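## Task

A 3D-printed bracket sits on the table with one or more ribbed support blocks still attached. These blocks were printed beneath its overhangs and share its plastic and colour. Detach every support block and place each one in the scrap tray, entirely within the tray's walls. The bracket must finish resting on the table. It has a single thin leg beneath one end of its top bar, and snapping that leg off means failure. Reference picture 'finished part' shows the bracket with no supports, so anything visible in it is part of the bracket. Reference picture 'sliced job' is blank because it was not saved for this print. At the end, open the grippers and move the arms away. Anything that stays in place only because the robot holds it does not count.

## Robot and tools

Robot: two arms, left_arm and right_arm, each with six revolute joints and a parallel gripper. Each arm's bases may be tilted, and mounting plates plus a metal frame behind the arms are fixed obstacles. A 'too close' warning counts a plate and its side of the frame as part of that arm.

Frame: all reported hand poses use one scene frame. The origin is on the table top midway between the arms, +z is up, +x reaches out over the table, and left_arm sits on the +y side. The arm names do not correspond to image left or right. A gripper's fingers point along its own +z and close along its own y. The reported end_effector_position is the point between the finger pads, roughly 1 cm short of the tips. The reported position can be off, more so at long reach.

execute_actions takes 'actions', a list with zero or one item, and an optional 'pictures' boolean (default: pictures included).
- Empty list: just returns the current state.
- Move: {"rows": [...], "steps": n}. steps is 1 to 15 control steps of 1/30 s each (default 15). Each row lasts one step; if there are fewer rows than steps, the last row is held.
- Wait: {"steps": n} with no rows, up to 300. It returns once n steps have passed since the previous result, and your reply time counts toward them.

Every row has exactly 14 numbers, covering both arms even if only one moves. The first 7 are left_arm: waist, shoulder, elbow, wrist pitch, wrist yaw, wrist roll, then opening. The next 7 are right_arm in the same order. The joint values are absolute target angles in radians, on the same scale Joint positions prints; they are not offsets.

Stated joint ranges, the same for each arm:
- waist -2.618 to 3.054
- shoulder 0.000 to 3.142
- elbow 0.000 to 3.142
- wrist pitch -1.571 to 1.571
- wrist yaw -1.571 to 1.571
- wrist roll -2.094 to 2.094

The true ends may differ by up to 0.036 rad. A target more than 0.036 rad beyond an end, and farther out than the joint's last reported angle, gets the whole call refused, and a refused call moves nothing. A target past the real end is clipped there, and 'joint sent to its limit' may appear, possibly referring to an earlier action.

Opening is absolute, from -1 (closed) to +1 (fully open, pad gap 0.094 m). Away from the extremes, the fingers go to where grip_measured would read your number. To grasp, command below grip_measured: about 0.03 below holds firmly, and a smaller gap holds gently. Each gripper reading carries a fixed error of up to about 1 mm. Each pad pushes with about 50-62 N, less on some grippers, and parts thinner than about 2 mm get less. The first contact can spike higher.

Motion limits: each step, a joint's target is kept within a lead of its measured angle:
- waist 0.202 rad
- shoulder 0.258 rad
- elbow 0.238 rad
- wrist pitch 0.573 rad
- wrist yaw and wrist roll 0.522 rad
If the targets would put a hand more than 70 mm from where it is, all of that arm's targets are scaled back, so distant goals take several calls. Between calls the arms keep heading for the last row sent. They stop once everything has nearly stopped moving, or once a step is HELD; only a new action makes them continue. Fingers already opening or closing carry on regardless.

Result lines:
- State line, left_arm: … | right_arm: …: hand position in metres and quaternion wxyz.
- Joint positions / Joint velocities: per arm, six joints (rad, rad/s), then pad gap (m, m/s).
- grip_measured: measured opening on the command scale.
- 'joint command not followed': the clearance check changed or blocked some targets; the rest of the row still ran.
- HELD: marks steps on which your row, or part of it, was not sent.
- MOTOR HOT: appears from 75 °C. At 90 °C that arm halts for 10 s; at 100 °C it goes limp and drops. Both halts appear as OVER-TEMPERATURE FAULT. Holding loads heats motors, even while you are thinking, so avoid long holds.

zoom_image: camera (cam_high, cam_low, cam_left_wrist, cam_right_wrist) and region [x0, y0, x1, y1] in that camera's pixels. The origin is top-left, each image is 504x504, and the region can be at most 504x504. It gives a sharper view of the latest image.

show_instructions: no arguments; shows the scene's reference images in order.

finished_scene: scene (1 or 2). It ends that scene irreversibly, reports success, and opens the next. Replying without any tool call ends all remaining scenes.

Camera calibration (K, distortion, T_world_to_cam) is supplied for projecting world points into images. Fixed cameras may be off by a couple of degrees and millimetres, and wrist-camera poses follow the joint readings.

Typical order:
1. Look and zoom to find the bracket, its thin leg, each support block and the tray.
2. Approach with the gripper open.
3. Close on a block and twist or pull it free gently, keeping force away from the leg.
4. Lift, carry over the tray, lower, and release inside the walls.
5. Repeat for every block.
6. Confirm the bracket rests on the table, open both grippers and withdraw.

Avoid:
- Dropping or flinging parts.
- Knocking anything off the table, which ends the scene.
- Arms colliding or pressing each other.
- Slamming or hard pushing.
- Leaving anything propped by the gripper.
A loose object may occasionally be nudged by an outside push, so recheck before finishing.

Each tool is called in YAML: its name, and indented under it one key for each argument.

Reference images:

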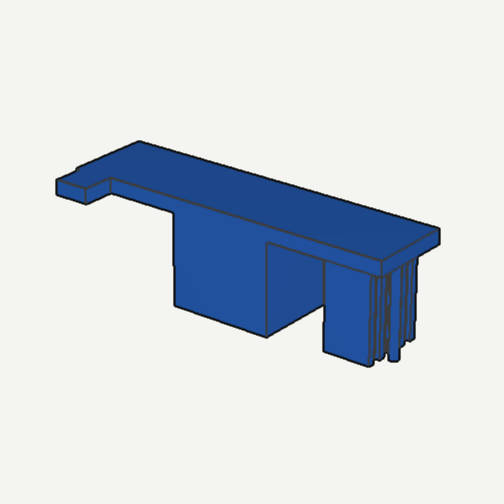

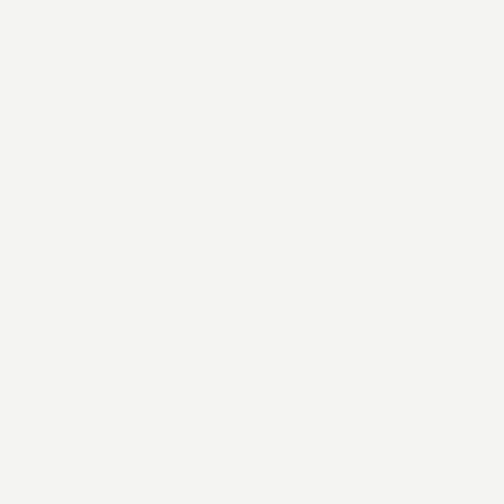

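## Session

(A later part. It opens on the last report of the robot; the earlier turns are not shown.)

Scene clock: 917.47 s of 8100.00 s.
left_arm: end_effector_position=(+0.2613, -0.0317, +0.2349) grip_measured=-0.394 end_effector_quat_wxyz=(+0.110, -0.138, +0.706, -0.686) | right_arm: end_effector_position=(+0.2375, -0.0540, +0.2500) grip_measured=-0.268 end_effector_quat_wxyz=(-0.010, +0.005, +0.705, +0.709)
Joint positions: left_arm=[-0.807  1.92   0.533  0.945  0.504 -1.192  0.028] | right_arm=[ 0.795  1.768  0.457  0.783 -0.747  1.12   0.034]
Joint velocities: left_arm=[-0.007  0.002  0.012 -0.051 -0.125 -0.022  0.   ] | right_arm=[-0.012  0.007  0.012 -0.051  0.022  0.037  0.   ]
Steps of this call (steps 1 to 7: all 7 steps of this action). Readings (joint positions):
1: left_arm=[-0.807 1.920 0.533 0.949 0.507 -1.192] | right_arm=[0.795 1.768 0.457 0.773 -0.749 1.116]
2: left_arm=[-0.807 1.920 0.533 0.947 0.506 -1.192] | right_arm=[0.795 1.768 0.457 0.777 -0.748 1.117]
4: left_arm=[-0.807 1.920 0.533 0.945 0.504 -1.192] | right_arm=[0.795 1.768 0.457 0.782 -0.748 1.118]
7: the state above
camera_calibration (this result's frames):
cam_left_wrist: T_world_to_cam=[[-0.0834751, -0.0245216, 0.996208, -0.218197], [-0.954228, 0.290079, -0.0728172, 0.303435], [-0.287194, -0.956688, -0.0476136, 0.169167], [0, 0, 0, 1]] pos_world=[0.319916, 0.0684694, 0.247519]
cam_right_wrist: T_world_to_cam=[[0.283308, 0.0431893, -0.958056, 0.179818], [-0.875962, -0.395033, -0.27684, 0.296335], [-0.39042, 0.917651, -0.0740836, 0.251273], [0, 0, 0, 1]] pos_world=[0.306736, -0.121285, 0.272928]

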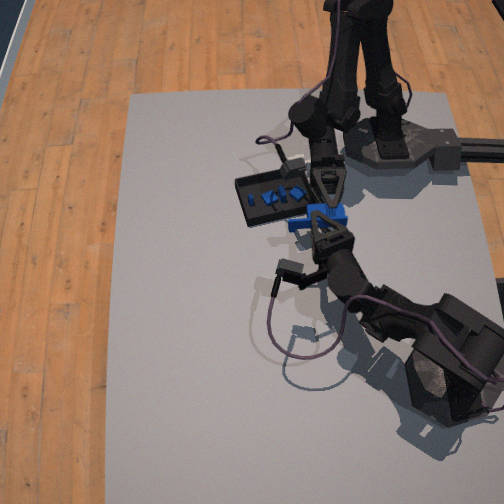

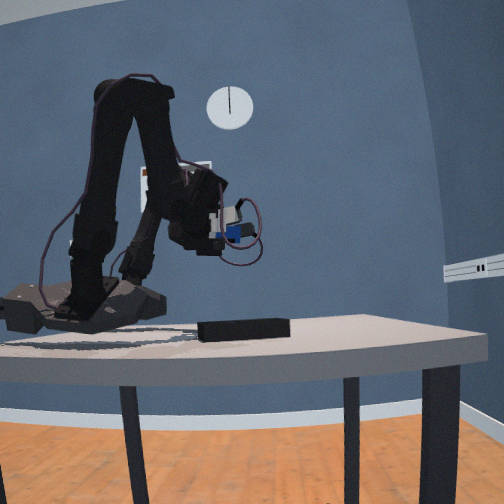

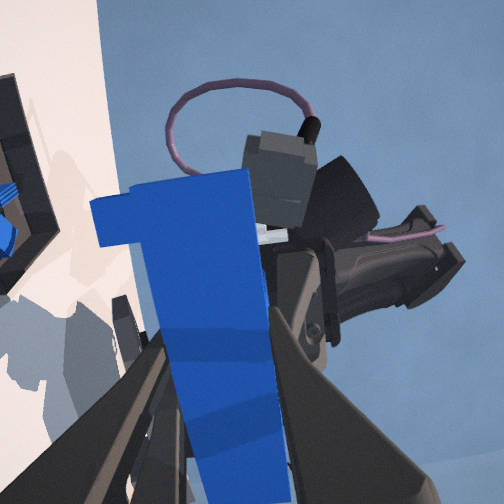

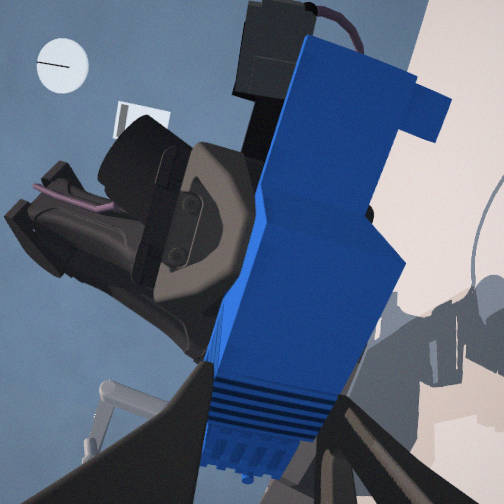

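execute_actions:
  actions:
    - {"rows":[[-0.81,1.89,0.525,0.947,0.51,-1.175,-0.43,0.807,1.777,0.482,0.80,-0.75,1.124,-0.12],[-0.81,1.89,0.525,0.947,0.51,-1.175,-0.43,0.807,1.777,0.482,0.81,-0.75,1.126,-0.12],[-0.81,1.89,0.525,0.947,0.51,-1.175,-0.43,0.81,1.781,0.484,0.818,-0.75,1.128,-0.12],[-0.81,1.89,0.525,0.947,0.51,-1.175,-0.43,0.813,1.785,0.486,0.826,-0.75,1.13,-0.12],[-0.81,1.89,0.525,0.947,0.51,-1.175,-0.43,0.816,1.789,0.488,0.826,-0.75,1.13,-0.12],[-0.81,1.89,0.525,0.947,0.51,-1.175,-0.43,0.819,1.792,0.489,0.826,-0.75,1.13,-0.12],[-0.81,1.89,0.525,0.947,0.51,-1.175,-0.43,0.822,1.795,0.489,0.826,-0.75,1.13,-0.12],[-0.81,1.89,0.525,0.947,0.51,-1.175,-0.43,0.822,1.795,0.489,0.826,-0.75,1.13,-0.12],[-0.81,1.89,0.525,0.947,0.51,-1.175,-0.43,0.822,1.795,0.489,0.826,-0.75,1.13,-0.12],[-0.81,1.89,0.525,0.947,0.51,-1.175,-0.43,0.822,1.795,0.489,0.826,-0.75,1.13,-0.12],[-0.81,1.89,0.525,0.947,0.51,-1.175,-0.43,0.822,1.795,0.489,0.826,-0.75,1.13,-0.2],[-0.81,1.89,0.525,0.947,0.51,-1.175,-0.43,0.822,1.795,0.489,0.826,-0.75,1.13,-0.27],[-0.81,1.89,0.525,0.947,0.51,-1.175,-0.43,0.822,1.795,0.489,0.826,-0.75,1.13,-0.33]],"steps":15}

zoom_image:
  camera: "cam_high"
  region: [270,170,360,240]

Scene clock: 931.97 s of 8100.00 s.
left_arm: end_effector_position=(+0.2613, -0.0317, +0.2349) grip_measured=-0.394 end_effector_quat_wxyz=(+0.110, -0.138, +0.706, -0.686) | right_arm: end_effector_position=(+0.2362, -0.0494, +0.2534) grip_measured=-0.326 end_effector_quat_wxyz=(-0.008, +0.000, +0.700, +0.714)
Joint positions: left_arm=[-0.807  1.92   0.533  0.945  0.504 -1.192  0.028] | right_arm=[ 0.809  1.785  0.465  0.813 -0.745  1.129  0.032]
Joint velocities: left_arm=[ 0.007  0.002  0.012 -0.037 -0.051 -0.007 -0.   ] | right_arm=[ 0.012 -0.017 -0.002 -0.051 -0.037 -0.007 -0.003]
Steps of this call (steps 1 to 15: the robot went on to your last target; steps 16 to 90: nothing new was sent; then 11.00 s passed at rest; steps 91 to 105: all 15 steps of this action). Readings (joint positions):
91: left_arm=[-0.807 1.920 0.533 0.945 0.504 -1.192] | right_arm=[0.795 1.768 0.457 0.785 -0.745 1.122]
92: left_arm=[-0.807 1.920 0.533 0.945 0.504 -1.192] | right_arm=[0.795 1.768 0.457 0.787 -0.745 1.122]
94: left_arm=[-0.807 1.920 0.533 0.945 0.504 -1.192] | right_arm=[0.795 1.769 0.457 0.795 -0.745 1.124]
98: left_arm=[-0.807 1.920 0.533 0.945 0.504 -1.192] | right_arm=[0.805 1.781 0.463 0.809 -0.745 1.127]
105: the state above
camera_calibration (this result's frames):
cam_left_wrist: T_world_to_cam=[[-0.0834751, -0.0245216, 0.996208, -0.218197], [-0.954228, 0.290079, -0.0728172, 0.303435], [-0.287194, -0.956688, -0.0476136, 0.169167], [0, 0, 0, 1]] pos_world=[0.319916, 0.0684694, 0.247519]
cam_right_wrist: T_world_to_cam=[[0.292392, 0.0580721, -0.954534, 0.180997], [-0.87108, -0.39572, -0.290904, 0.300341], [-0.394622, 0.916533, -0.06512, 0.245417], [0, 0, 0, 1]] pos_world=[0.305546, -0.116593, 0.276119]

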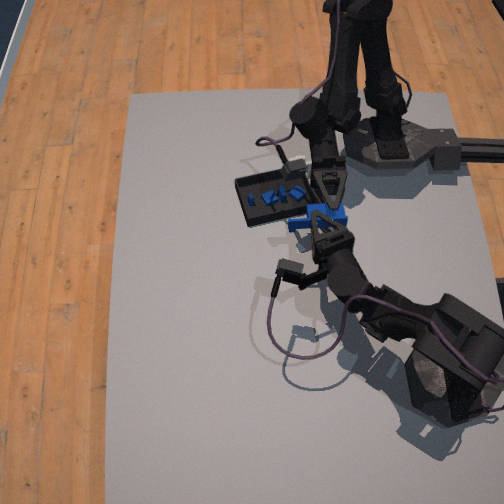

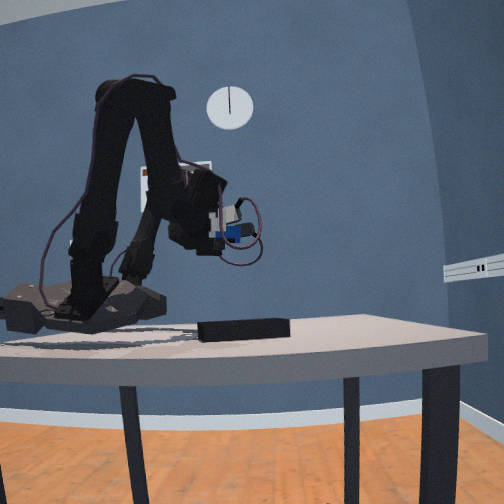

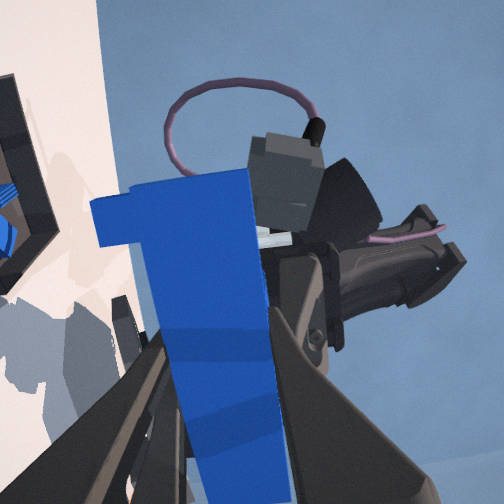

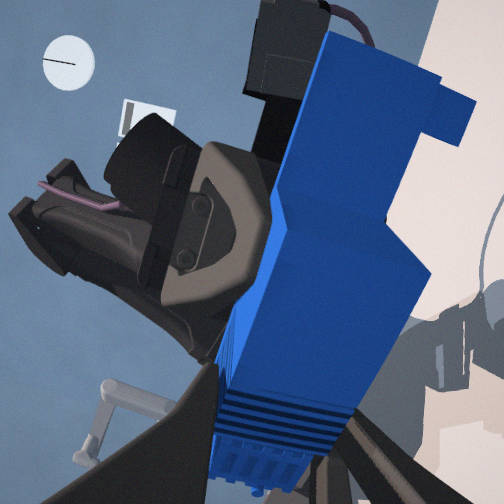

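Region (270, 170, 360, 240) of cam_high's 504x504 image, scaled by 5.600, with more detail than that image has.

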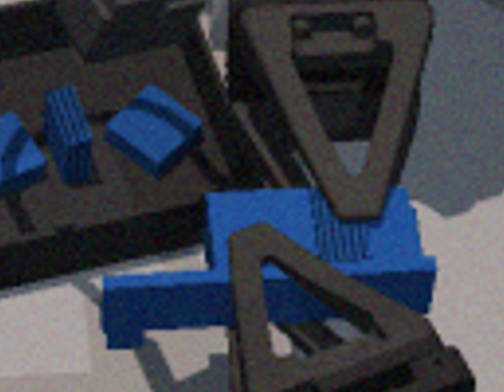

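execute_actions:
  actions:
    - {"rows":[[-0.81,1.89,0.525,0.947,0.51,-1.175,-0.44,0.812,1.79,0.48,0.82,-0.75,1.13,-0.36],[-0.81,1.89,0.525,0.947,0.51,-1.18,-0.45,0.812,1.79,0.48,0.82,-0.75,1.13,-0.385],[-0.81,1.89,0.525,0.95,0.51,-1.185,-0.45,0.812,1.79,0.48,0.82,-0.75,1.13,-0.405],[-0.81,1.89,0.525,0.95,0.51,-1.19,-0.45,0.812,1.79,0.48,0.82,-0.75,1.13,-0.42],[-0.81,1.89,0.525,0.95,0.51,-1.19,-0.45,0.812,1.79,0.48,0.82,-0.75,1.13,-0.44],[-0.81,1.89,0.525,0.95,0.51,-1.19,-0.45,0.812,1.79,0.48,0.82,-0.75,1.13,-0.46],[-0.81,1.89,0.525,0.96,0.515,-1.192,-0.45,0.812,1.79,0.48,0.825,-0.754,1.133,-0.46],[-0.81,1.89,0.525,0.97,0.52,-1.194,-0.45,0.812,1.79,0.48,0.835,-0.758,1.137,-0.46],[-0.81,1.89,0.525,0.98,0.526,-1.196,-0.45,0.812,1.79,0.48,0.845,-0.762,1.141,-0.46],[-0.81,1.89,0.525,0.99,0.532,-1.198,-0.45,0.812,1.79,0.48,0.855,-0.766,1.145,-0.46],[-0.81,1.89,0.525,1.0,0.538,-1.2,-0.45,0.812,1.79,0.48,0.865,-0.77,1.149,-0.46],[-0.81,1.89,0.525,1.01,0.544,-1.202,-0.45,0.812,1.79,0.48,0.875,-0.774,1.153,-0.46],[-0.81,1.89,0.525,1.02,0.55,-1.204,-0.45,0.812,1.79,0.48,0.885,-0.778,1.157,-0.46],[-0.81,1.89,0.525,1.03,0.555,-1.206,-0.45,0.812,1.79,0.48,0.895,-0.783,1.161,-0.46]],"steps":15}
  pictures: false

execute_actions:
  actions:
    - {"steps":8}

Scene clock: 944.43 s of 8100.00 s.
left_arm: end_effector_position=(+0.2620, -0.0313, +0.2410) grip_measured=-0.394 end_effector_quat_wxyz=(+0.112, -0.136, +0.698, -0.694) | right_arm: end_effector_position=(+0.2370, -0.0495, +0.2584) grip_measured=-0.405 end_effector_quat_wxyz=(-0.007, -0.000, +0.693, +0.721)
Joint positions: left_arm=[-0.807  1.917  0.533  0.967  0.513 -1.2    0.028] | right_arm=[ 0.809  1.785  0.465  0.837 -0.753  1.143  0.028]
Joint velocities: left_arm=[-0.022 -0.017  0.027  0.037  0.037 -0.037  0.001] | right_arm=[-0.007  0.007  0.002  0.066 -0.095  0.007  0.001]
Steps of this call (steps 1 to 15: the robot went on to your last target; steps 16 to 90: nothing new was sent; then 8.97 s passed at rest; steps 91 to 105: all 15 steps of this action). Readings (joint positions):
91: left_arm=[-0.807 1.920 0.533 0.945 0.504 -1.192] | right_arm=[0.809 1.785 0.465 0.813 -0.745 1.129]
92: left_arm=[-0.807 1.919 0.533 0.945 0.504 -1.192] | right_arm=[0.809 1.785 0.465 0.813 -0.744 1.130]
94: left_arm=[-0.807 1.917 0.533 0.945 0.504 -1.192] | right_arm=[0.809 1.785 0.465 0.814 -0.744 1.130]
98: left_arm=[-0.807 1.917 0.533 0.945 0.505 -1.194] | right_arm=[0.809 1.785 0.465 0.814 -0.744 1.131]
105: the state above

Scene clock: 944.70 s of 8100.00 s.
left_arm: end_effector_position=(+0.2622, -0.0313, +0.2424) grip_measured=-0.394 end_effector_quat_wxyz=(+0.113, -0.136, +0.696, -0.696) | right_arm: end_effector_position=(+0.2372, -0.0496, +0.2597) grip_measured=-0.405 end_effector_quat_wxyz=(-0.007, -0.001, +0.691, +0.722)
Joint positions: left_arm=[-0.807  1.917  0.533  0.973  0.515 -1.204  0.028] | right_arm=[ 0.809  1.785  0.465  0.843 -0.755  1.147  0.028]
Joint velocities: left_arm=[ 0.007 -0.002  0.002  0.095 -0.007 -0.007  0.   ] | right_arm=[-0.012 -0.007  0.002 -0.007  0.022  0.022 -0.001]
Steps of this call (steps 1 to 8: the robot went on to your last target). Readings (joint positions):
1: left_arm=[-0.807 1.917 0.533 0.969 0.513 -1.201] | right_arm=[0.809 1.785 0.465 0.840 -0.754 1.145]
2: left_arm=[-0.807 1.917 0.533 0.971 0.514 -1.202] | right_arm=[0.809 1.785 0.465 0.841 -0.754 1.145]
4: left_arm=[-0.807 1.917 0.533 0.972 0.514 -1.203] | right_arm=[0.809 1.785 0.465 0.842 -0.754 1.146]
8: the state above
camera_calibration (this result's frames):
cam_left_wrist: T_world_to_cam=[[-0.0959034, 0.00148528, 0.99539, -0.221393], [-0.95329, 0.287618, -0.0922763, 0.309117], [-0.286429, -0.957744, -0.0261676, 0.164742], [0, 0, 0, 1]] pos_world=[0.320633, 0.0692016, 0.253207]
cam_right_wrist: T_world_to_cam=[[0.295017, 0.0809721, -0.952055, 0.18652], [-0.870506, -0.388024, -0.302748, 0.306273], [-0.393935, 0.918085, -0.0439869, 0.240811], [0, 0, 0, 1]] pos_world=[0.30645, -0.117347, 0.280893]

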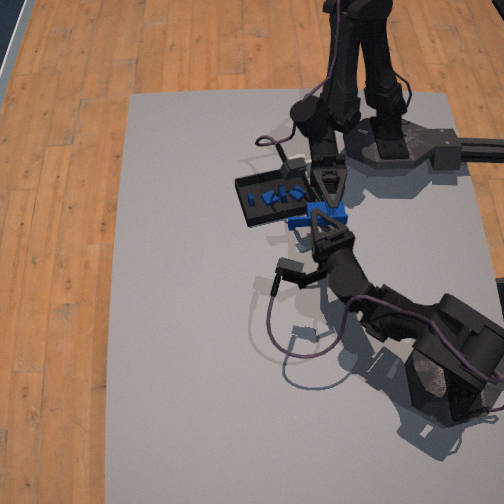

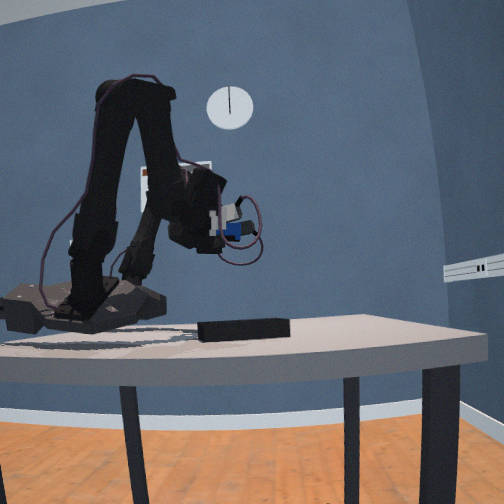

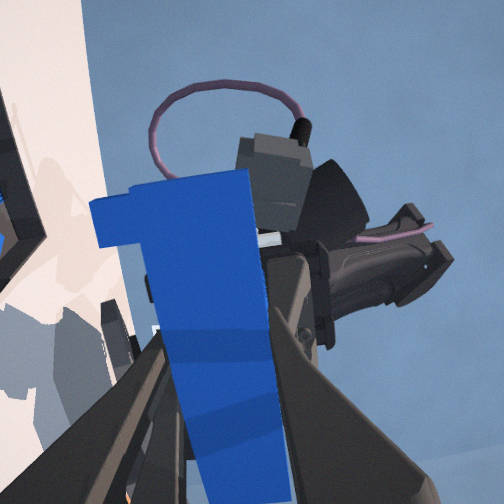

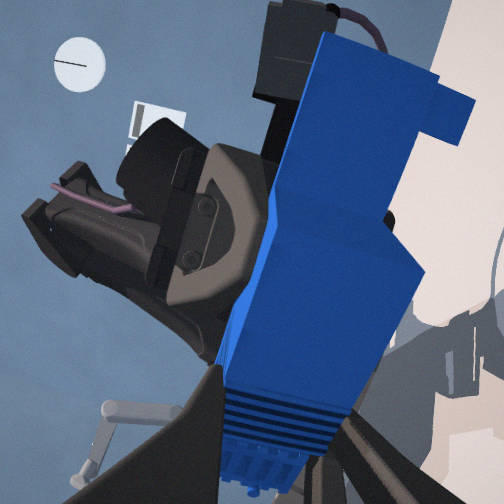

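Continue.

execute_actions:
  actions:
    - {"rows":[[-0.81,1.89,0.525,1.036,0.558,-1.208,-0.45,0.812,1.79,0.48,0.901,-0.786,1.165,-0.46],[-0.81,1.89,0.525,1.042,0.561,-1.21,-0.45,0.812,1.79,0.48,0.907,-0.789,1.168,-0.46],[-0.81,1.89,0.525,1.048,0.564,-1.211,-0.45,0.812,1.79,0.48,0.913,-0.792,1.171,-0.46],[-0.81,1.89,0.525,1.054,0.567,-1.212,-0.45,0.812,1.79,0.48,0.919,-0.795,1.174,-0.46],[-0.81,1.89,0.525,1.06,0.57,-1.213,-0.45,0.812,1.79,0.48,0.925,-0.798,1.177,-0.46],[-0.81,1.89,0.525,1.066,0.573,-1.214,-0.45,0.812,1.79,0.48,0.931,-0.801,1.18,-0.46],[-0.81,1.89,0.525,1.072,0.576,-1.215,-0.45,0.812,1.79,0.48,0.937,-0.804,1.183,-0.46]],"steps":12}

Scene clock: 952.20 s of 8100.00 s.
left_arm: end_effector_position=(+0.2626, -0.0307, +0.2585) grip_measured=-0.394 end_effector_quat_wxyz=(+0.122, -0.121, +0.675, -0.718) | right_arm: end_effector_position=(+0.2374, -0.0506, +0.2745) grip_measured=-0.405 end_effector_quat_wxyz=(-0.004, -0.010, +0.670, +0.742)
Joint positions: left_arm=[-0.807  1.917  0.533  1.041  0.546 -1.215  0.028] | right_arm=[ 0.809  1.785  0.465  0.913 -0.787  1.177  0.028]
Joint velocities: left_arm=[-0.002 -0.002 -0.012  0.037  0.081 -0.022 -0.001] | right_arm=[-0.002 -0.012  0.002  0.051  0.007  0.081  0.001]
Steps of this call (steps 1 to 15: the robot went on to your last target; steps 16 to 90: nothing new was sent; then 4.10 s passed at rest; steps 91 to 102: all 12 steps of this action). Readings (joint positions):
91: left_arm=[-0.807 1.917 0.533 0.974 0.516 -1.205] | right_arm=[0.809 1.785 0.465 0.845 -0.756 1.148]
92: left_arm=[-0.807 1.917 0.533 0.976 0.516 -1.206] | right_arm=[0.809 1.785 0.465 0.846 -0.757 1.149]
94: left_arm=[-0.807 1.917 0.533 0.986 0.524 -1.208] | right_arm=[0.809 1.785 0.465 0.857 -0.762 1.155]
98: left_arm=[-0.807 1.917 0.533 1.023 0.539 -1.213] | right_arm=[0.809 1.785 0.465 0.895 -0.779 1.170]
102: the state above
camera_calibration (this result's frames):
cam_left_wrist: T_world_to_cam=[[-0.139365, 0.0555718, 0.988681, -0.222562], [-0.946152, 0.28713, -0.149509, 0.323676], [-0.292189, -0.956278, 0.0125635, 0.157377], [0, 0, 0, 1]] pos_world=[0.321213, 0.0699269, 0.266458]
cam_right_wrist: T_world_to_cam=[[0.311141, 0.139032, -0.940139, 0.196511], [-0.861553, -0.376291, -0.340781, 0.319479], [-0.401145, 0.916011, 0.00270378, 0.23134], [0, 0, 0, 1]] pos_world=[0.306907, -0.119014, 0.292994]

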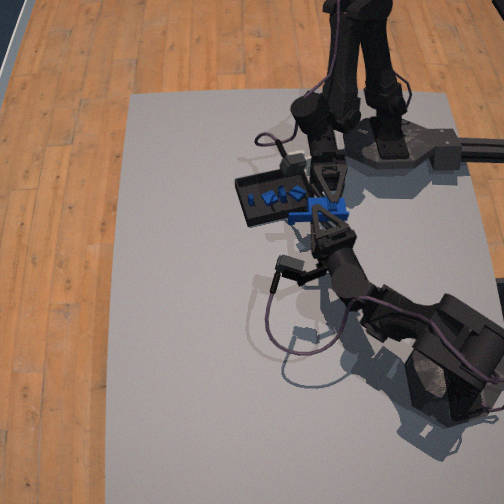

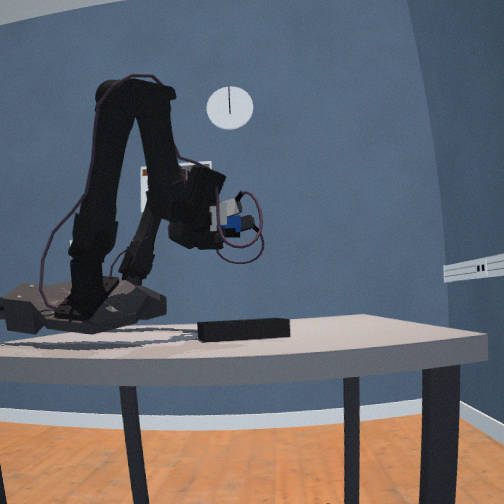

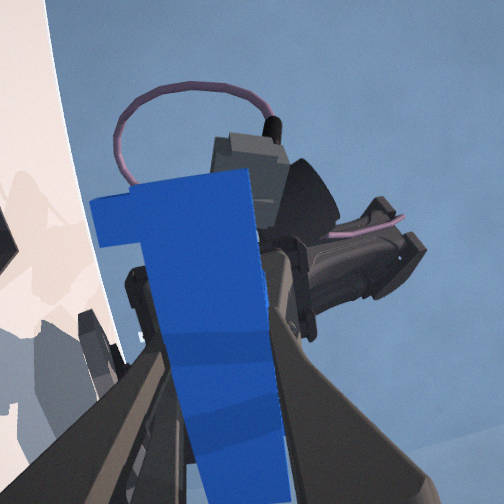

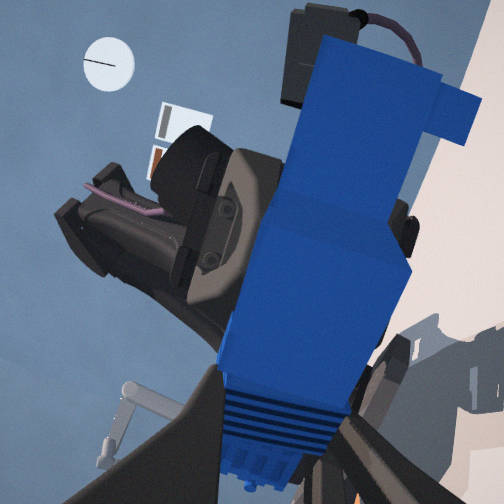

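execute_actions:
  actions:
    - {"rows":[[-0.81,1.89,0.525,1.045,0.55,-1.2,-0.43,0.81,1.785,0.47,0.905,-0.785,1.165,-0.45],[-0.81,1.89,0.525,1.033,0.544,-1.197,-0.43,0.81,1.785,0.47,0.892,-0.78,1.159,-0.45],[-0.81,1.89,0.525,1.021,0.539,-1.194,-0.43,0.81,1.785,0.47,0.879,-0.774,1.153,-0.45],[-0.81,1.89,0.525,1.009,0.533,-1.191,-0.43,0.81,1.785,0.47,0.866,-0.769,1.147,-0.45],[-0.81,1.89,0.525,0.997,0.528,-1.188,-0.43,0.81,1.785,0.47,0.853,-0.763,1.141,-0.45],[-0.81,1.89,0.525,0.985,0.523,-1.185,-0.43,0.81,1.785,0.47,0.84,-0.758,1.135,-0.45],[-0.81,1.89,0.525,0.973,0.518,-1.182,-0.43,0.81,1.785,0.47,0.827,-0.752,1.129,-0.45],[-0.81,1.89,0.525,0.961,0.513,-1.179,-0.43,0.81,1.78,0.46,0.814,-0.747,1.123,-0.45],[-0.81,1.89,0.525,0.948,0.508,-1.176,-0.43,0.81,1.776,0.452,0.803,-0.742,1.118,-0.45]],"steps":15}
  pictures: false

execute_actions:
  actions:
    - {"rows":[[-0.81,1.89,0.525,0.948,0.508,-1.176,-0.43,0.809,1.774,0.449,0.792,-0.771,1.111,-0.45],[-0.81,1.89,0.525,0.948,0.508,-1.176,-0.43,0.807,1.771,0.448,0.783,-0.777,1.106,-0.45],[-0.81,1.89,0.525,0.948,0.508,-1.176,-0.43,0.802,1.764,0.445,0.774,-0.782,1.101,-0.45],[-0.81,1.89,0.525,0.948,0.508,-1.176,-0.43,0.796,1.754,0.44,0.765,-0.788,1.097,-0.45],[-0.81,1.89,0.525,0.948,0.508,-1.176,-0.43,0.789,1.744,0.436,0.756,-0.794,1.092,-0.45],[-0.81,1.89,0.525,0.948,0.508,-1.176,-0.43,0.782,1.734,0.432,0.747,-0.799,1.087,-0.45],[-0.81,1.89,0.525,0.948,0.508,-1.176,-0.43,0.776,1.724,0.428,0.738,-0.805,1.082,-0.45],[-0.81,1.89,0.525,0.948,0.508,-1.176,-0.43,0.769,1.714,0.423,0.729,-0.811,1.077,-0.45],[-0.81,1.89,0.525,0.948,0.508,-1.176,-0.43,0.762,1.704,0.419,0.72,-0.817,1.072,-0.45],[-0.81,1.89,0.525,0.948,0.508,-1.176,-0.43,0.756,1.694,0.415,0.711,-0.822,1.067,-0.45],[-0.81,1.89,0.525,0.948,0.508,-1.176,-0.43,0.749,1.684,0.411,0.702,-0.828,1.062,-0.45],[-0.81,1.89,0.525,0.948,0.508,-1.176,-0.43,0.742,1.674,0.406,0.693,-0.834,1.058,-0.45],[-0.81,1.89,0.525,0.948,0.508,-1.176,-0.43,0.736,1.664,0.402,0.684,-0.839,1.053,-0.45],[-0.81,1.89,0.525,0.948,0.508,-1.176,-0.43,0.729,1.654,0.398,0.684,-0.839,1.053,-0.45],[-0.81,1.89,0.525,0.948,0.508,-1.176,-0.43,0.722,1.644,0.394,0.684,-0.839,1.053,-0.45]],"steps":15}

Scene clock: 973.17 s of 8100.00 s.
left_arm: end_effector_position=(+0.2619, -0.0314, +0.2400) grip_measured=-0.394 end_effector_quat_wxyz=(+0.113, -0.136, +0.699, -0.693) | right_arm: end_effector_position=(+0.2365, -0.0495, +0.2568) grip_measured=-0.405 end_effector_quat_wxyz=(-0.008, -0.001, +0.695, +0.719)
Joint positions: left_arm=[-0.807  1.917  0.533  0.963  0.511 -1.197  0.028] | right_arm=[ 0.809  1.785  0.465  0.829 -0.752  1.139  0.028]
Joint velocities: left_arm=[ 0.007  0.012 -0.012 -0.095  0.007  0.037 -0.   ] | right_arm=[-0.002 -0.002 -0.002 -0.168  0.007 -0.037  0.   ]
Steps of this call (steps 1 to 15: the robot went on to your last target; steps 16 to 90: nothing new was sent; then 17.47 s passed at rest; steps 91 to 105: all 15 steps of this action). Readings (joint positions):
91: left_arm=[-0.807 1.917 0.533 1.050 0.550 -1.217] | right_arm=[0.809 1.785 0.465 0.922 -0.793 1.182]
92: left_arm=[-0.807 1.917 0.533 1.049 0.548 -1.217] | right_arm=[0.809 1.785 0.465 0.920 -0.792 1.180]
94: left_arm=[-0.807 1.917 0.533 1.041 0.544 -1.215] | right_arm=[0.809 1.785 0.465 0.911 -0.787 1.175]
98: left_arm=[-0.807 1.917 0.533 1.008 0.529 -1.207] | right_arm=[0.809 1.785 0.465 0.875 -0.771 1.158]
105: the state above

Scene clock: 973.67 s of 8100.00 s.
left_arm: end_effector_position=(+0.2617, -0.0314, +0.2376) grip_measured=-0.394 end_effector_quat_wxyz=(+0.111, -0.137, +0.702, -0.689) | right_arm: end_effector_position=(+0.2371, -0.0748, +0.2550) grip_measured=-0.405 end_effector_quat_wxyz=(-0.005, -0.000, +0.699, +0.715)
Joint positions: left_arm=[-0.807  1.917  0.533  0.953  0.507 -1.194  0.028] | right_arm=[ 0.74   1.678  0.418  0.724 -0.803  1.081  0.028]
Joint velocities: left_arm=[-0.012  0.012  0.002  0.022 -0.037 -0.066  0.   ] | right_arm=[-0.212 -0.281 -0.125 -0.227 -0.095 -0.081 -0.001]
Steps of this call (steps 1 to 15: all 15 steps of this action). Readings (joint positions):
1: left_arm=[-0.807 1.917 0.533 0.961 0.510 -1.197] | right_arm=[0.809 1.785 0.465 0.826 -0.751 1.137]
2: left_arm=[-0.807 1.917 0.533 0.959 0.510 -1.196] | right_arm=[0.809 1.785 0.465 0.822 -0.752 1.134]
4: left_arm=[-0.807 1.917 0.533 0.955 0.510 -1.196] | right_arm=[0.808 1.783 0.465 0.810 -0.754 1.127]
8: left_arm=[-0.807 1.917 0.533 0.953 0.509 -1.195] | right_arm=[0.787 1.749 0.449 0.779 -0.768 1.110]
15: the state above
camera_calibration (this result's frames):
cam_left_wrist: T_world_to_cam=[[-0.0886811, -0.0165631, 0.995922, -0.219242], [-0.953904, 0.289218, -0.0801296, 0.305492], [-0.286711, -0.95712, -0.0414478, 0.168052], [0, 0, 0, 1]] pos_world=[0.320149, 0.0688613, 0.249792]
cam_right_wrist: T_world_to_cam=[[0.296327, 0.0593915, -0.953238, 0.182488], [-0.871475, -0.391568, -0.295306, 0.29304], [-0.390796, 0.91823, -0.0642739, 0.268214], [0, 0, 0, 1]] pos_world=[0.306118, -0.142376, 0.27773]

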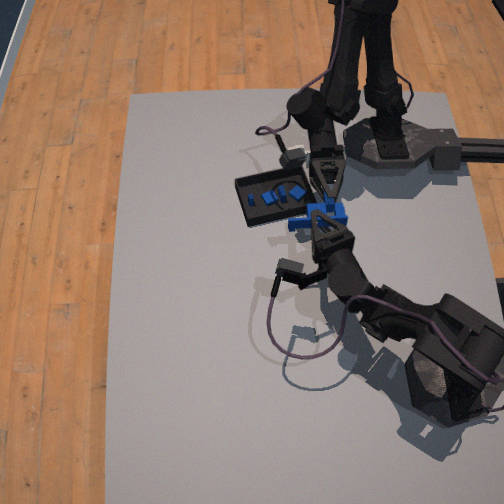

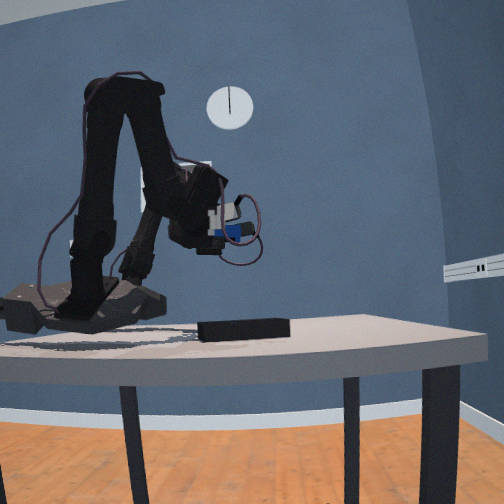

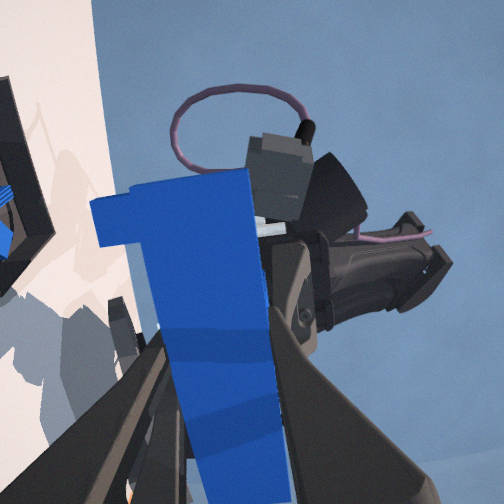

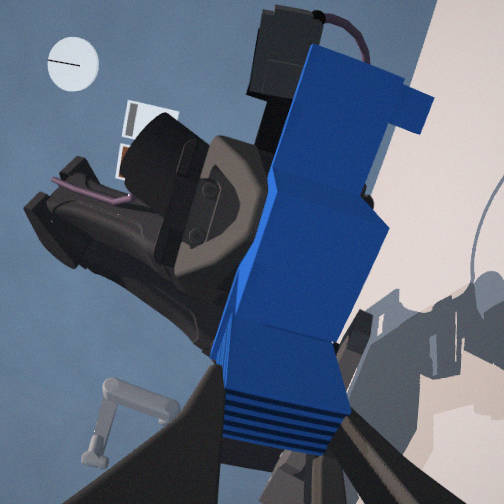

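execute_actions:
  actions:
    - {"rows":[[-0.81,1.89,0.525,0.948,0.508,-1.176,-0.43,0.71,1.63,0.39,0.67,-0.845,1.053,-0.45],[-0.81,1.89,0.525,0.948,0.508,-1.176,-0.43,0.695,1.612,0.385,0.65,-0.855,1.053,-0.45],[-0.81,1.89,0.525,0.948,0.508,-1.176,-0.43,0.68,1.595,0.385,0.63,-0.86,1.053,-0.45],[-0.81,1.89,0.525,0.948,0.508,-1.176,-0.43,0.66,1.58,0.39,0.605,-0.865,1.053,-0.45],[-0.81,1.89,0.525,0.948,0.508,-1.176,-0.43,0.64,1.57,0.41,0.575,-0.865,1.06,-0.45],[-0.81,1.89,0.525,0.94,0.505,-1.17,-0.43,0.62,1.57,0.435,0.54,-0.86,1.07,-0.45],[-0.81,1.89,0.53,0.92,0.495,-1.155,-0.43,0.60,1.575,0.465,0.50,-0.84,1.09,-0.45],[-0.81,1.89,0.545,0.89,0.48,-1.13,-0.43,0.58,1.585,0.50,0.45,-0.81,1.11,-0.45],[-0.813,1.89,0.565,0.85,0.46,-1.095,-0.43,0.56,1.60,0.535,0.395,-0.77,1.135,-0.45],[-0.816,1.895,0.585,0.80,0.435,-1.05,-0.43,0.54,1.615,0.57,0.34,-0.72,1.165,-0.45],[-0.82,1.9,0.605,0.75,0.41,-1.005,-0.43,0.52,1.63,0.605,0.28,-0.665,1.195,-0.45],[-0.824,1.905,0.625,0.70,0.385,-0.96,-0.43,0.50,1.65,0.64,0.22,-0.61,1.225,-0.45],[-0.828,1.91,0.645,0.65,0.36,-0.915,-0.43,0.485,1.67,0.675,0.16,-0.555,1.255,-0.45],[-0.832,1.915,0.665,0.60,0.335,-0.87,-0.43,0.47,1.69,0.71,0.10,-0.50,1.285,-0.45],[-0.836,1.92,0.685,0.55,0.31,-0.825,-0.43,0.46,1.71,0.745,0.04,-0.445,1.315,-0.45]],"steps":15}
  pictures: false

execute_actions:
  actions:
    - {"rows":[[-0.84,1.925,0.705,0.50,0.285,-0.78,-0.43,0.455,1.73,0.78,-0.02,-0.39,1.345,-0.45],[-0.844,1.93,0.725,0.45,0.26,-0.735,-0.43,0.45,1.75,0.815,-0.08,-0.335,1.38,-0.45],[-0.848,1.935,0.745,0.40,0.235,-0.69,-0.43,0.45,1.77,0.85,-0.14,-0.28,1.415,-0.45],[-0.852,1.94,0.765,0.35,0.21,-0.645,-0.43,0.45,1.79,0.885,-0.20,-0.225,1.45,-0.45],[-0.856,1.945,0.785,0.30,0.185,-0.60,-0.43,0.455,1.81,0.92,-0.26,-0.17,1.485,-0.45],[-0.86,1.95,0.805,0.25,0.16,-0.555,-0.43,0.46,1.83,0.955,-0.32,-0.115,1.52,-0.45],[-0.864,1.955,0.825,0.20,0.135,-0.51,-0.43,0.468,1.85,0.99,-0.38,-0.06,1.555,-0.45],[-0.868,1.96,0.85,0.15,0.11,-0.465,-0.43,0.476,1.87,1.025,-0.44,-0.005,1.59,-0.45],[-0.872,1.965,0.875,0.10,0.085,-0.42,-0.43,0.484,1.89,1.06,-0.50,0.05,1.625,-0.45],[-0.876,1.975,0.90,0.055,0.06,-0.375,-0.43,0.492,1.91,1.095,-0.56,0.105,1.66,-0.45],[-0.88,1.985,0.925,0.01,0.035,-0.33,-0.43,0.50,1.93,1.13,-0.62,0.16,1.695,-0.45],[-0.885,2.0,0.95,-0.03,0.01,-0.285,-0.43,0.508,1.95,1.165,-0.68,0.215,1.73,-0.45],[-0.89,2.02,0.975,-0.065,-0.015,-0.245,-0.43,0.516,1.97,1.195,-0.73,0.265,1.76,-0.45],[-0.895,2.04,1.0,-0.10,-0.04,-0.205,-0.43,0.524,1.99,1.22,-0.775,0.31,1.79,-0.45],[-0.90,2.065,1.02,-0.13,-0.065,-0.165,-0.43,0.53,2.01,1.245,-0.81,0.345,1.81,-0.45]],"steps":15}
  pictures: false

execute_actions:
  actions:
    - {"rows":[[-0.905,2.09,1.04,-0.16,-0.09,-0.125,-0.43,0.535,2.03,1.265,-0.835,0.37,1.825,-0.45],[-0.91,2.115,1.06,-0.19,-0.115,-0.085,-0.43,0.539,2.045,1.28,-0.855,0.385,1.835,-0.45],[-0.915,2.14,1.08,-0.22,-0.14,-0.045,-0.43,0.542,2.06,1.29,-0.865,0.396,1.84,-0.45],[-0.92,2.165,1.10,-0.245,-0.165,-0.005,-0.43,0.542,2.07,1.297,-0.868,0.396,1.84,-0.45],[-0.925,2.19,1.12,-0.27,-0.19,0.035,-0.43,0.542,2.08,1.30,-0.868,0.396,1.84,-0.45],[-0.93,2.215,1.14,-0.29,-0.21,0.07,-0.43,0.542,2.087,1.30,-0.868,0.396,1.84,-0.45],[-0.935,2.24,1.16,-0.31,-0.23,0.10,-0.43,0.542,2.093,1.30,-0.868,0.396,1.84,-0.45],[-0.94,2.26,1.18,-0.325,-0.245,0.13,-0.43,0.542,2.097,1.30,-0.868,0.396,1.84,-0.45],[-0.945,2.28,1.195,-0.34,-0.258,0.15,-0.43,0.542,2.097,1.30,-0.868,0.396,1.84,-0.45],[-0.949,2.298,1.21,-0.35,-0.268,0.165,-0.43,0.542,2.097,1.30,-0.868,0.396,1.84,-0.45],[-0.952,2.312,1.22,-0.355,-0.274,0.175,-0.43,0.542,2.097,1.30,-0.868,0.396,1.84,-0.45],[-0.954,2.324,1.228,-0.355,-0.277,0.18,-0.43,0.542,2.097,1.30,-0.868,0.396,1.84,-0.45],[-0.955,2.333,1.235,-0.355,-0.278,0.185,-0.43,0.542,2.097,1.30,-0.868,0.396,1.84,-0.45],[-0.955,2.34,1.24,-0.355,-0.278,0.185,-0.43,0.542,2.097,1.30,-0.868,0.396,1.84,-0.45]],"steps":15}
  pictures: false

execute_actions:
  actions:
    - {"steps":6}

Scene clock: 1023.13 s of 8100.00 s.
left_arm: end_effector_position=(+0.2797, -0.0338, +0.2129) grip_measured=-0.394 end_effector_quat_wxyz=(+0.159, -0.112, +0.762, -0.617) | right_arm: end_effector_position=(+0.3594, -0.1286, +0.2255) grip_measured=-0.405 end_effector_quat_wxyz=(-0.014, +0.236, +0.742, +0.628)
Joint positions: left_arm=[-0.809  1.917  0.621  0.721  0.396 -0.999  0.028] | right_arm=[ 0.488  1.662  0.672  0.287 -0.634  1.208  0.028]
Joint velocities: left_arm=[-0.046  0.012  0.628 -1.223 -0.579  1.092 -0.001] | right_arm=[-0.442  0.554  1.072 -1.429  1.37   0.755  0.   ]
Steps of this call (steps 1 to 30: the robot went on to your last target; steps 31 to 90: nothing new was sent; then 45.97 s passed at rest; steps 91 to 105: all 15 steps of this action). Readings (joint positions):
91: left_arm=[-0.807 1.917 0.533 0.953 0.506 -1.194] | right_arm=[0.726 1.658 0.412 0.699 -0.818 1.068]
92: left_arm=[-0.807 1.917 0.533 0.953 0.506 -1.194] | right_arm=[0.721 1.653 0.410 0.692 -0.821 1.068]
94: left_arm=[-0.807 1.917 0.533 0.953 0.506 -1.194] | right_arm=[0.698 1.627 0.404 0.669 -0.830 1.068]
98: left_arm=[-0.807 1.917 0.533 0.942 0.500 -1.183] | right_arm=[0.621 1.589 0.428 0.584 -0.835 1.077]
105: the state above

Scene clock: 1023.63 s of 8100.00 s.
left_arm: end_effector_position=(+0.3021, -0.0331, +0.1497) grip_measured=-0.394 end_effector_quat_wxyz=(+0.236, +0.115, +0.903, -0.340) | right_arm: end_effector_position=(+0.3988, -0.2027, +0.1023) grip_measured=-0.405 end_effector_quat_wxyz=(-0.042, +0.592, +0.783, +0.184)
Joint positions: left_arm=[-0.871  2.015  0.957  0.046  0.039 -0.357  0.028] | right_arm=[ 0.501  1.968  1.179 -0.574  0.133  1.68   0.028]
Joint velocities: left_arm=[-0.144  0.52   0.716 -1.136 -0.74   1.238 -0.001] | right_arm=[ 0.247  0.515  0.823 -1.473  1.355  0.857 -0.001]
Steps of this call (steps 1 to 15: all 15 steps of this action). Readings (joint positions):
1: left_arm=[-0.812 1.917 0.643 0.681 0.374 -0.961] | right_arm=[0.474 1.682 0.708 0.236 -0.587 1.234]
2: left_arm=[-0.816 1.917 0.665 0.639 0.351 -0.921] | right_arm=[0.464 1.702 0.743 0.183 -0.538 1.262]
4: left_arm=[-0.824 1.919 0.707 0.552 0.305 -0.838] | right_arm=[0.452 1.744 0.811 0.071 -0.437 1.321]
8: left_arm=[-0.842 1.937 0.789 0.368 0.211 -0.665] | right_arm=[0.453 1.830 0.945 -0.168 -0.231 1.449]
15: the state above

Scene clock: 1024.13 s of 8100.00 s.
left_arm: end_effector_position=(+0.2770, -0.0230, +0.0476) grip_measured=-0.394 end_effector_quat_wxyz=(+0.152, +0.396, +0.901, -0.088) | right_arm: end_effector_position=(+0.3700, -0.2407, +0.0736) grip_measured=-0.405 end_effector_quat_wxyz=(-0.006, +0.620, +0.785, +0.008)
Joint positions: left_arm=[-0.938  2.335  1.201 -0.321 -0.245  0.129  0.028] | right_arm=[ 0.53   2.094  1.276 -0.84   0.366  1.827  0.028]
Joint velocities: left_arm=[-0.007  0.173  0.125 -0.256 -0.256  0.3   -0.001] | right_arm=[ 0.012 -0.007 -0.002 -0.081  0.125  0.066  0.   ]
Steps of this call (steps 1 to 15: all 15 steps of this action). Readings (joint positions):
1: left_arm=[-0.876 2.034 0.982 0.012 0.014 -0.315] | right_arm=[0.509 1.986 1.206 -0.620 0.176 1.707]
2: left_arm=[-0.881 2.056 1.005 -0.022 -0.010 -0.273] | right_arm=[0.516 2.004 1.228 -0.661 0.214 1.731]
4: left_arm=[-0.891 2.105 1.047 -0.086 -0.060 -0.190] | right_arm=[0.526 2.035 1.260 -0.724 0.273 1.768]
8: left_arm=[-0.911 2.213 1.121 -0.206 -0.153 -0.033] | right_arm=[0.530 2.078 1.276 -0.795 0.334 1.806]
15: the state above

Scene clock: 1024.33 s of 8100.00 s.
left_arm: end_effector_position=(+0.2777, -0.0192, +0.0462) grip_measured=-0.394 end_effector_quat_wxyz=(+0.149, +0.414, +0.895, -0.073) | right_arm: end_effector_position=(+0.3691, -0.2425, +0.0736) grip_measured=-0.405 end_effector_quat_wxyz=(-0.004, +0.621, +0.784, +0.004)
Joint positions: left_arm=[-0.939  2.341  1.211 -0.341 -0.267  0.165  0.028] | right_arm=[ 0.53   2.094  1.276 -0.847  0.373  1.831  0.028]
Joint velocities: left_arm=[-0.002 -0.002  0.022 -0.022 -0.022  0.037 -0.   ] | right_arm=[ 0.012 -0.002 -0.007 -0.095  0.007 -0.022 -0.001]
Steps of this call (steps 1 to 6: the robot went on to your last target). Readings (joint positions):
1: left_arm=[-0.939 2.339 1.204 -0.327 -0.250 0.139] | right_arm=[0.530 2.094 1.276 -0.843 0.368 1.827]
2: left_arm=[-0.939 2.341 1.206 -0.332 -0.255 0.147] | right_arm=[0.530 2.094 1.276 -0.844 0.369 1.828]
4: left_arm=[-0.939 2.341 1.208 -0.339 -0.262 0.158] | right_arm=[0.530 2.094 1.276 -0.846 0.372 1.830]
6: the state above
camera_calibration (this result's frames):
cam_left_wrist: T_world_to_cam=[[-0.839, -0.54411, 0.0048148, 0.217061], [-0.516862, 0.799688, 0.305536, 0.172554], [-0.170095, 0.253856, -0.952168, 0.209381], [0, 0, 0, 1]] pos_world=[0.306916, -0.0730365, 0.1456]
cam_right_wrist: T_world_to_cam=[[-0.856701, -0.514307, -0.0393877, 0.199657], [-0.484937, 0.777046, 0.401292, 0.378311], [-0.175781, 0.362888, -0.915103, 0.310659], [0, 0, 0, 1]] pos_world=[0.409111, -0.304015, 0.140335]

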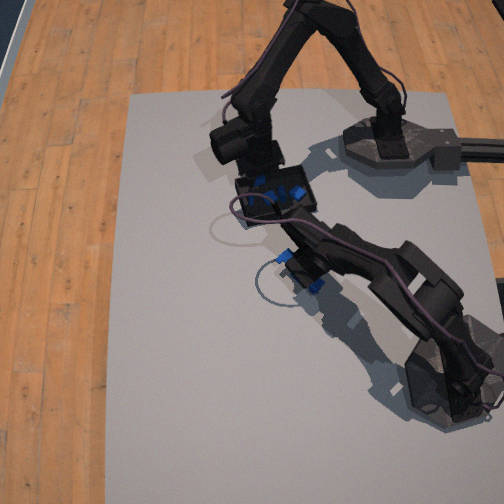

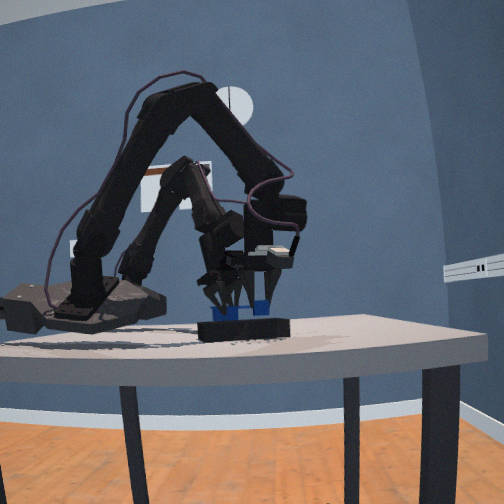

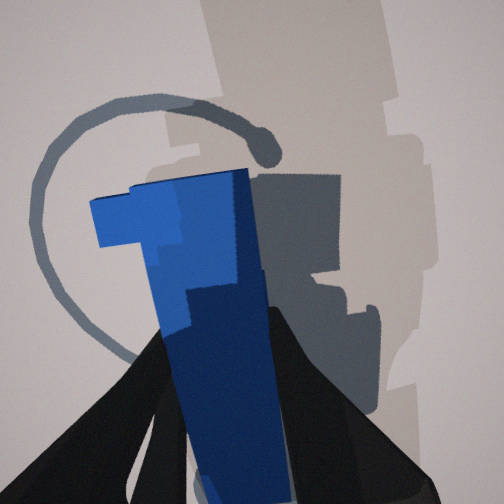

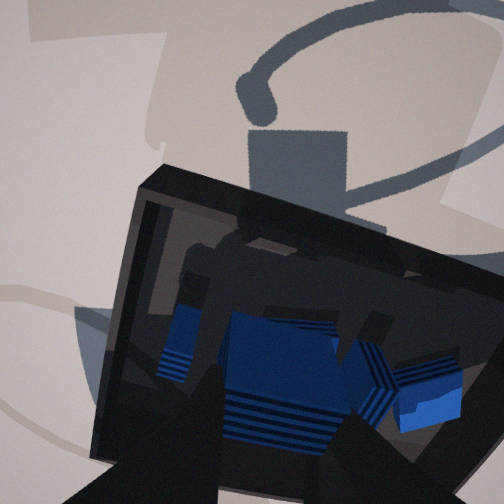

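execute_actions:
  actions:
    - {"rows":[[-0.956,2.345,1.243,-0.335,-0.272,0.185,-0.43,0.53,2.099,1.262,-0.835,0.398,1.825,-0.45],[-0.957,2.352,1.246,-0.326,-0.272,0.185,-0.43,0.529,2.101,1.26,-0.824,0.398,1.822,-0.45],[-0.958,2.36,1.25,-0.317,-0.272,0.185,-0.43,0.526,2.105,1.256,-0.813,0.398,1.819,-0.45],[-0.959,2.369,1.253,-0.308,-0.272,0.185,-0.43,0.523,2.11,1.251,-0.802,0.398,1.816,-0.45],[-0.96,2.378,1.256,-0.299,-0.272,0.185,-0.43,0.52,2.114,1.247,-0.791,0.398,1.813,-0.45],[-0.961,2.387,1.259,-0.29,-0.272,0.185,-0.43,0.517,2.119,1.242,-0.78,0.398,1.81,-0.45],[-0.962,2.396,1.262,-0.281,-0.272,0.185,-0.43,0.514,2.123,1.238,-0.769,0.398,1.807,-0.45],[-0.963,2.405,1.265,-0.272,-0.272,0.185,-0.43,0.511,2.128,1.233,-0.757,0.398,1.804,-0.45],[-0.964,2.413,1.269,-0.262,-0.272,0.185,-0.43,0.508,2.132,1.229,-0.745,0.398,1.8,-0.45],[-0.965,2.42,1.272,-0.262,-0.272,0.185,-0.43,0.506,2.136,1.224,-0.745,0.398,1.8,-0.45],[-0.965,2.425,1.275,-0.262,-0.272,0.185,-0.43,0.504,2.14,1.22,-0.745,0.398,1.8,-0.45]],"steps":15}

zoom_image:
  camera: "cam_high"
  region: [220,160,360,310]

Scene clock: 1033.07 s of 8100.00 s.
left_arm: end_effector_position=(+0.2803, -0.0332, +0.0273) grip_measured=-0.394 end_effector_quat_wxyz=(+0.153, +0.422, +0.891, -0.069) | right_arm: end_effector_position=(+0.3670, -0.2430, +0.0494) grip_measured=-0.405 end_effector_quat_wxyz=(-0.005, +0.621, +0.784, -0.001)
Joint positions: left_arm=[-0.946  2.423  1.245 -0.291 -0.274  0.178  0.028] | right_arm=[ 0.506  2.135  1.235 -0.765  0.377  1.81   0.028]
Joint velocities: left_arm=[-0.017  0.037  0.002 -0.081  0.022  0.081  0.   ] | right_arm=[-0.002  0.032 -0.032  0.11   0.007 -0.11   0.   ]
Steps of this call (steps 1 to 30: the robot went on to your last target; steps 31 to 90: nothing new was sent; then 5.23 s passed at rest; steps 91 to 105: all 15 steps of this action). Readings (joint positions):
91: left_arm=[-0.939 2.341 1.212 -0.346 -0.274 0.178] | right_arm=[0.530 2.094 1.276 -0.849 0.375 1.832]
92: left_arm=[-0.939 2.341 1.212 -0.346 -0.274 0.178] | right_arm=[0.530 2.094 1.276 -0.847 0.376 1.831]
94: left_arm=[-0.939 2.345 1.216 -0.344 -0.274 0.178] | right_arm=[0.530 2.094 1.276 -0.838 0.376 1.829]
98: left_arm=[-0.939 2.376 1.234 -0.318 -0.274 0.178] | right_arm=[0.524 2.101 1.264 -0.802 0.377 1.821]
105: the state above
camera_calibration (this result's frames):
cam_left_wrist: T_world_to_cam=[[-0.847312, -0.531018, -0.00902376, 0.214848], [-0.508288, 0.805883, 0.303637, 0.188708], [-0.153964, 0.261862, -0.952745, 0.19114], [0, 0, 0, 1]] pos_world=[0.30739, -0.0880403, 0.126748]
cam_right_wrist: T_world_to_cam=[[-0.857512, -0.513564, -0.0304382, 0.196645], [-0.481303, 0.779935, 0.400061, 0.386811], [-0.181717, 0.357707, -0.915983, 0.289297], [0, 0, 0, 1]] pos_world=[0.407369, -0.304181, 0.116229]

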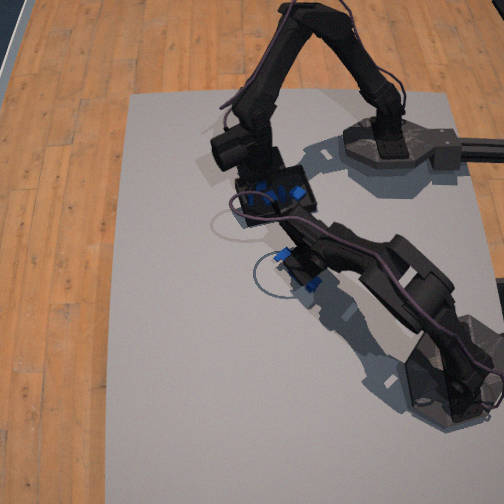

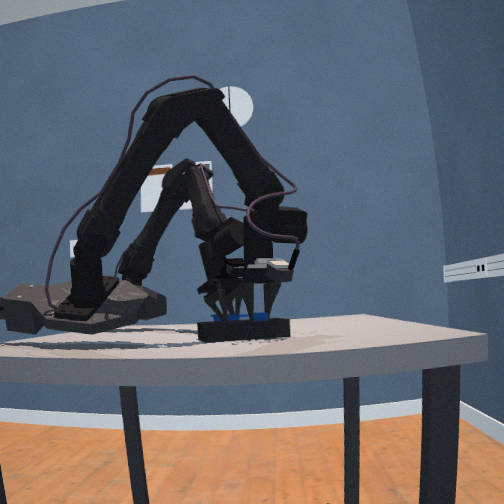

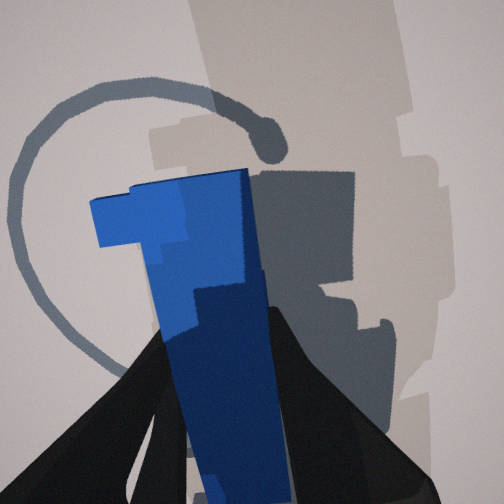

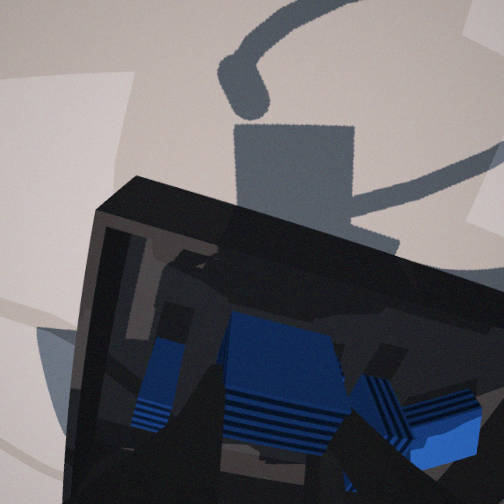

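Region (220, 160, 360, 310) of cam_high's 504x504 image, scaled by 3.360, with more detail than that image has; it fills the left 470 columns of this view, and the rest is white.

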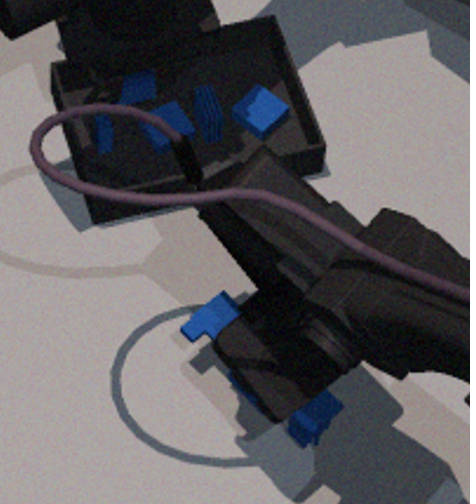

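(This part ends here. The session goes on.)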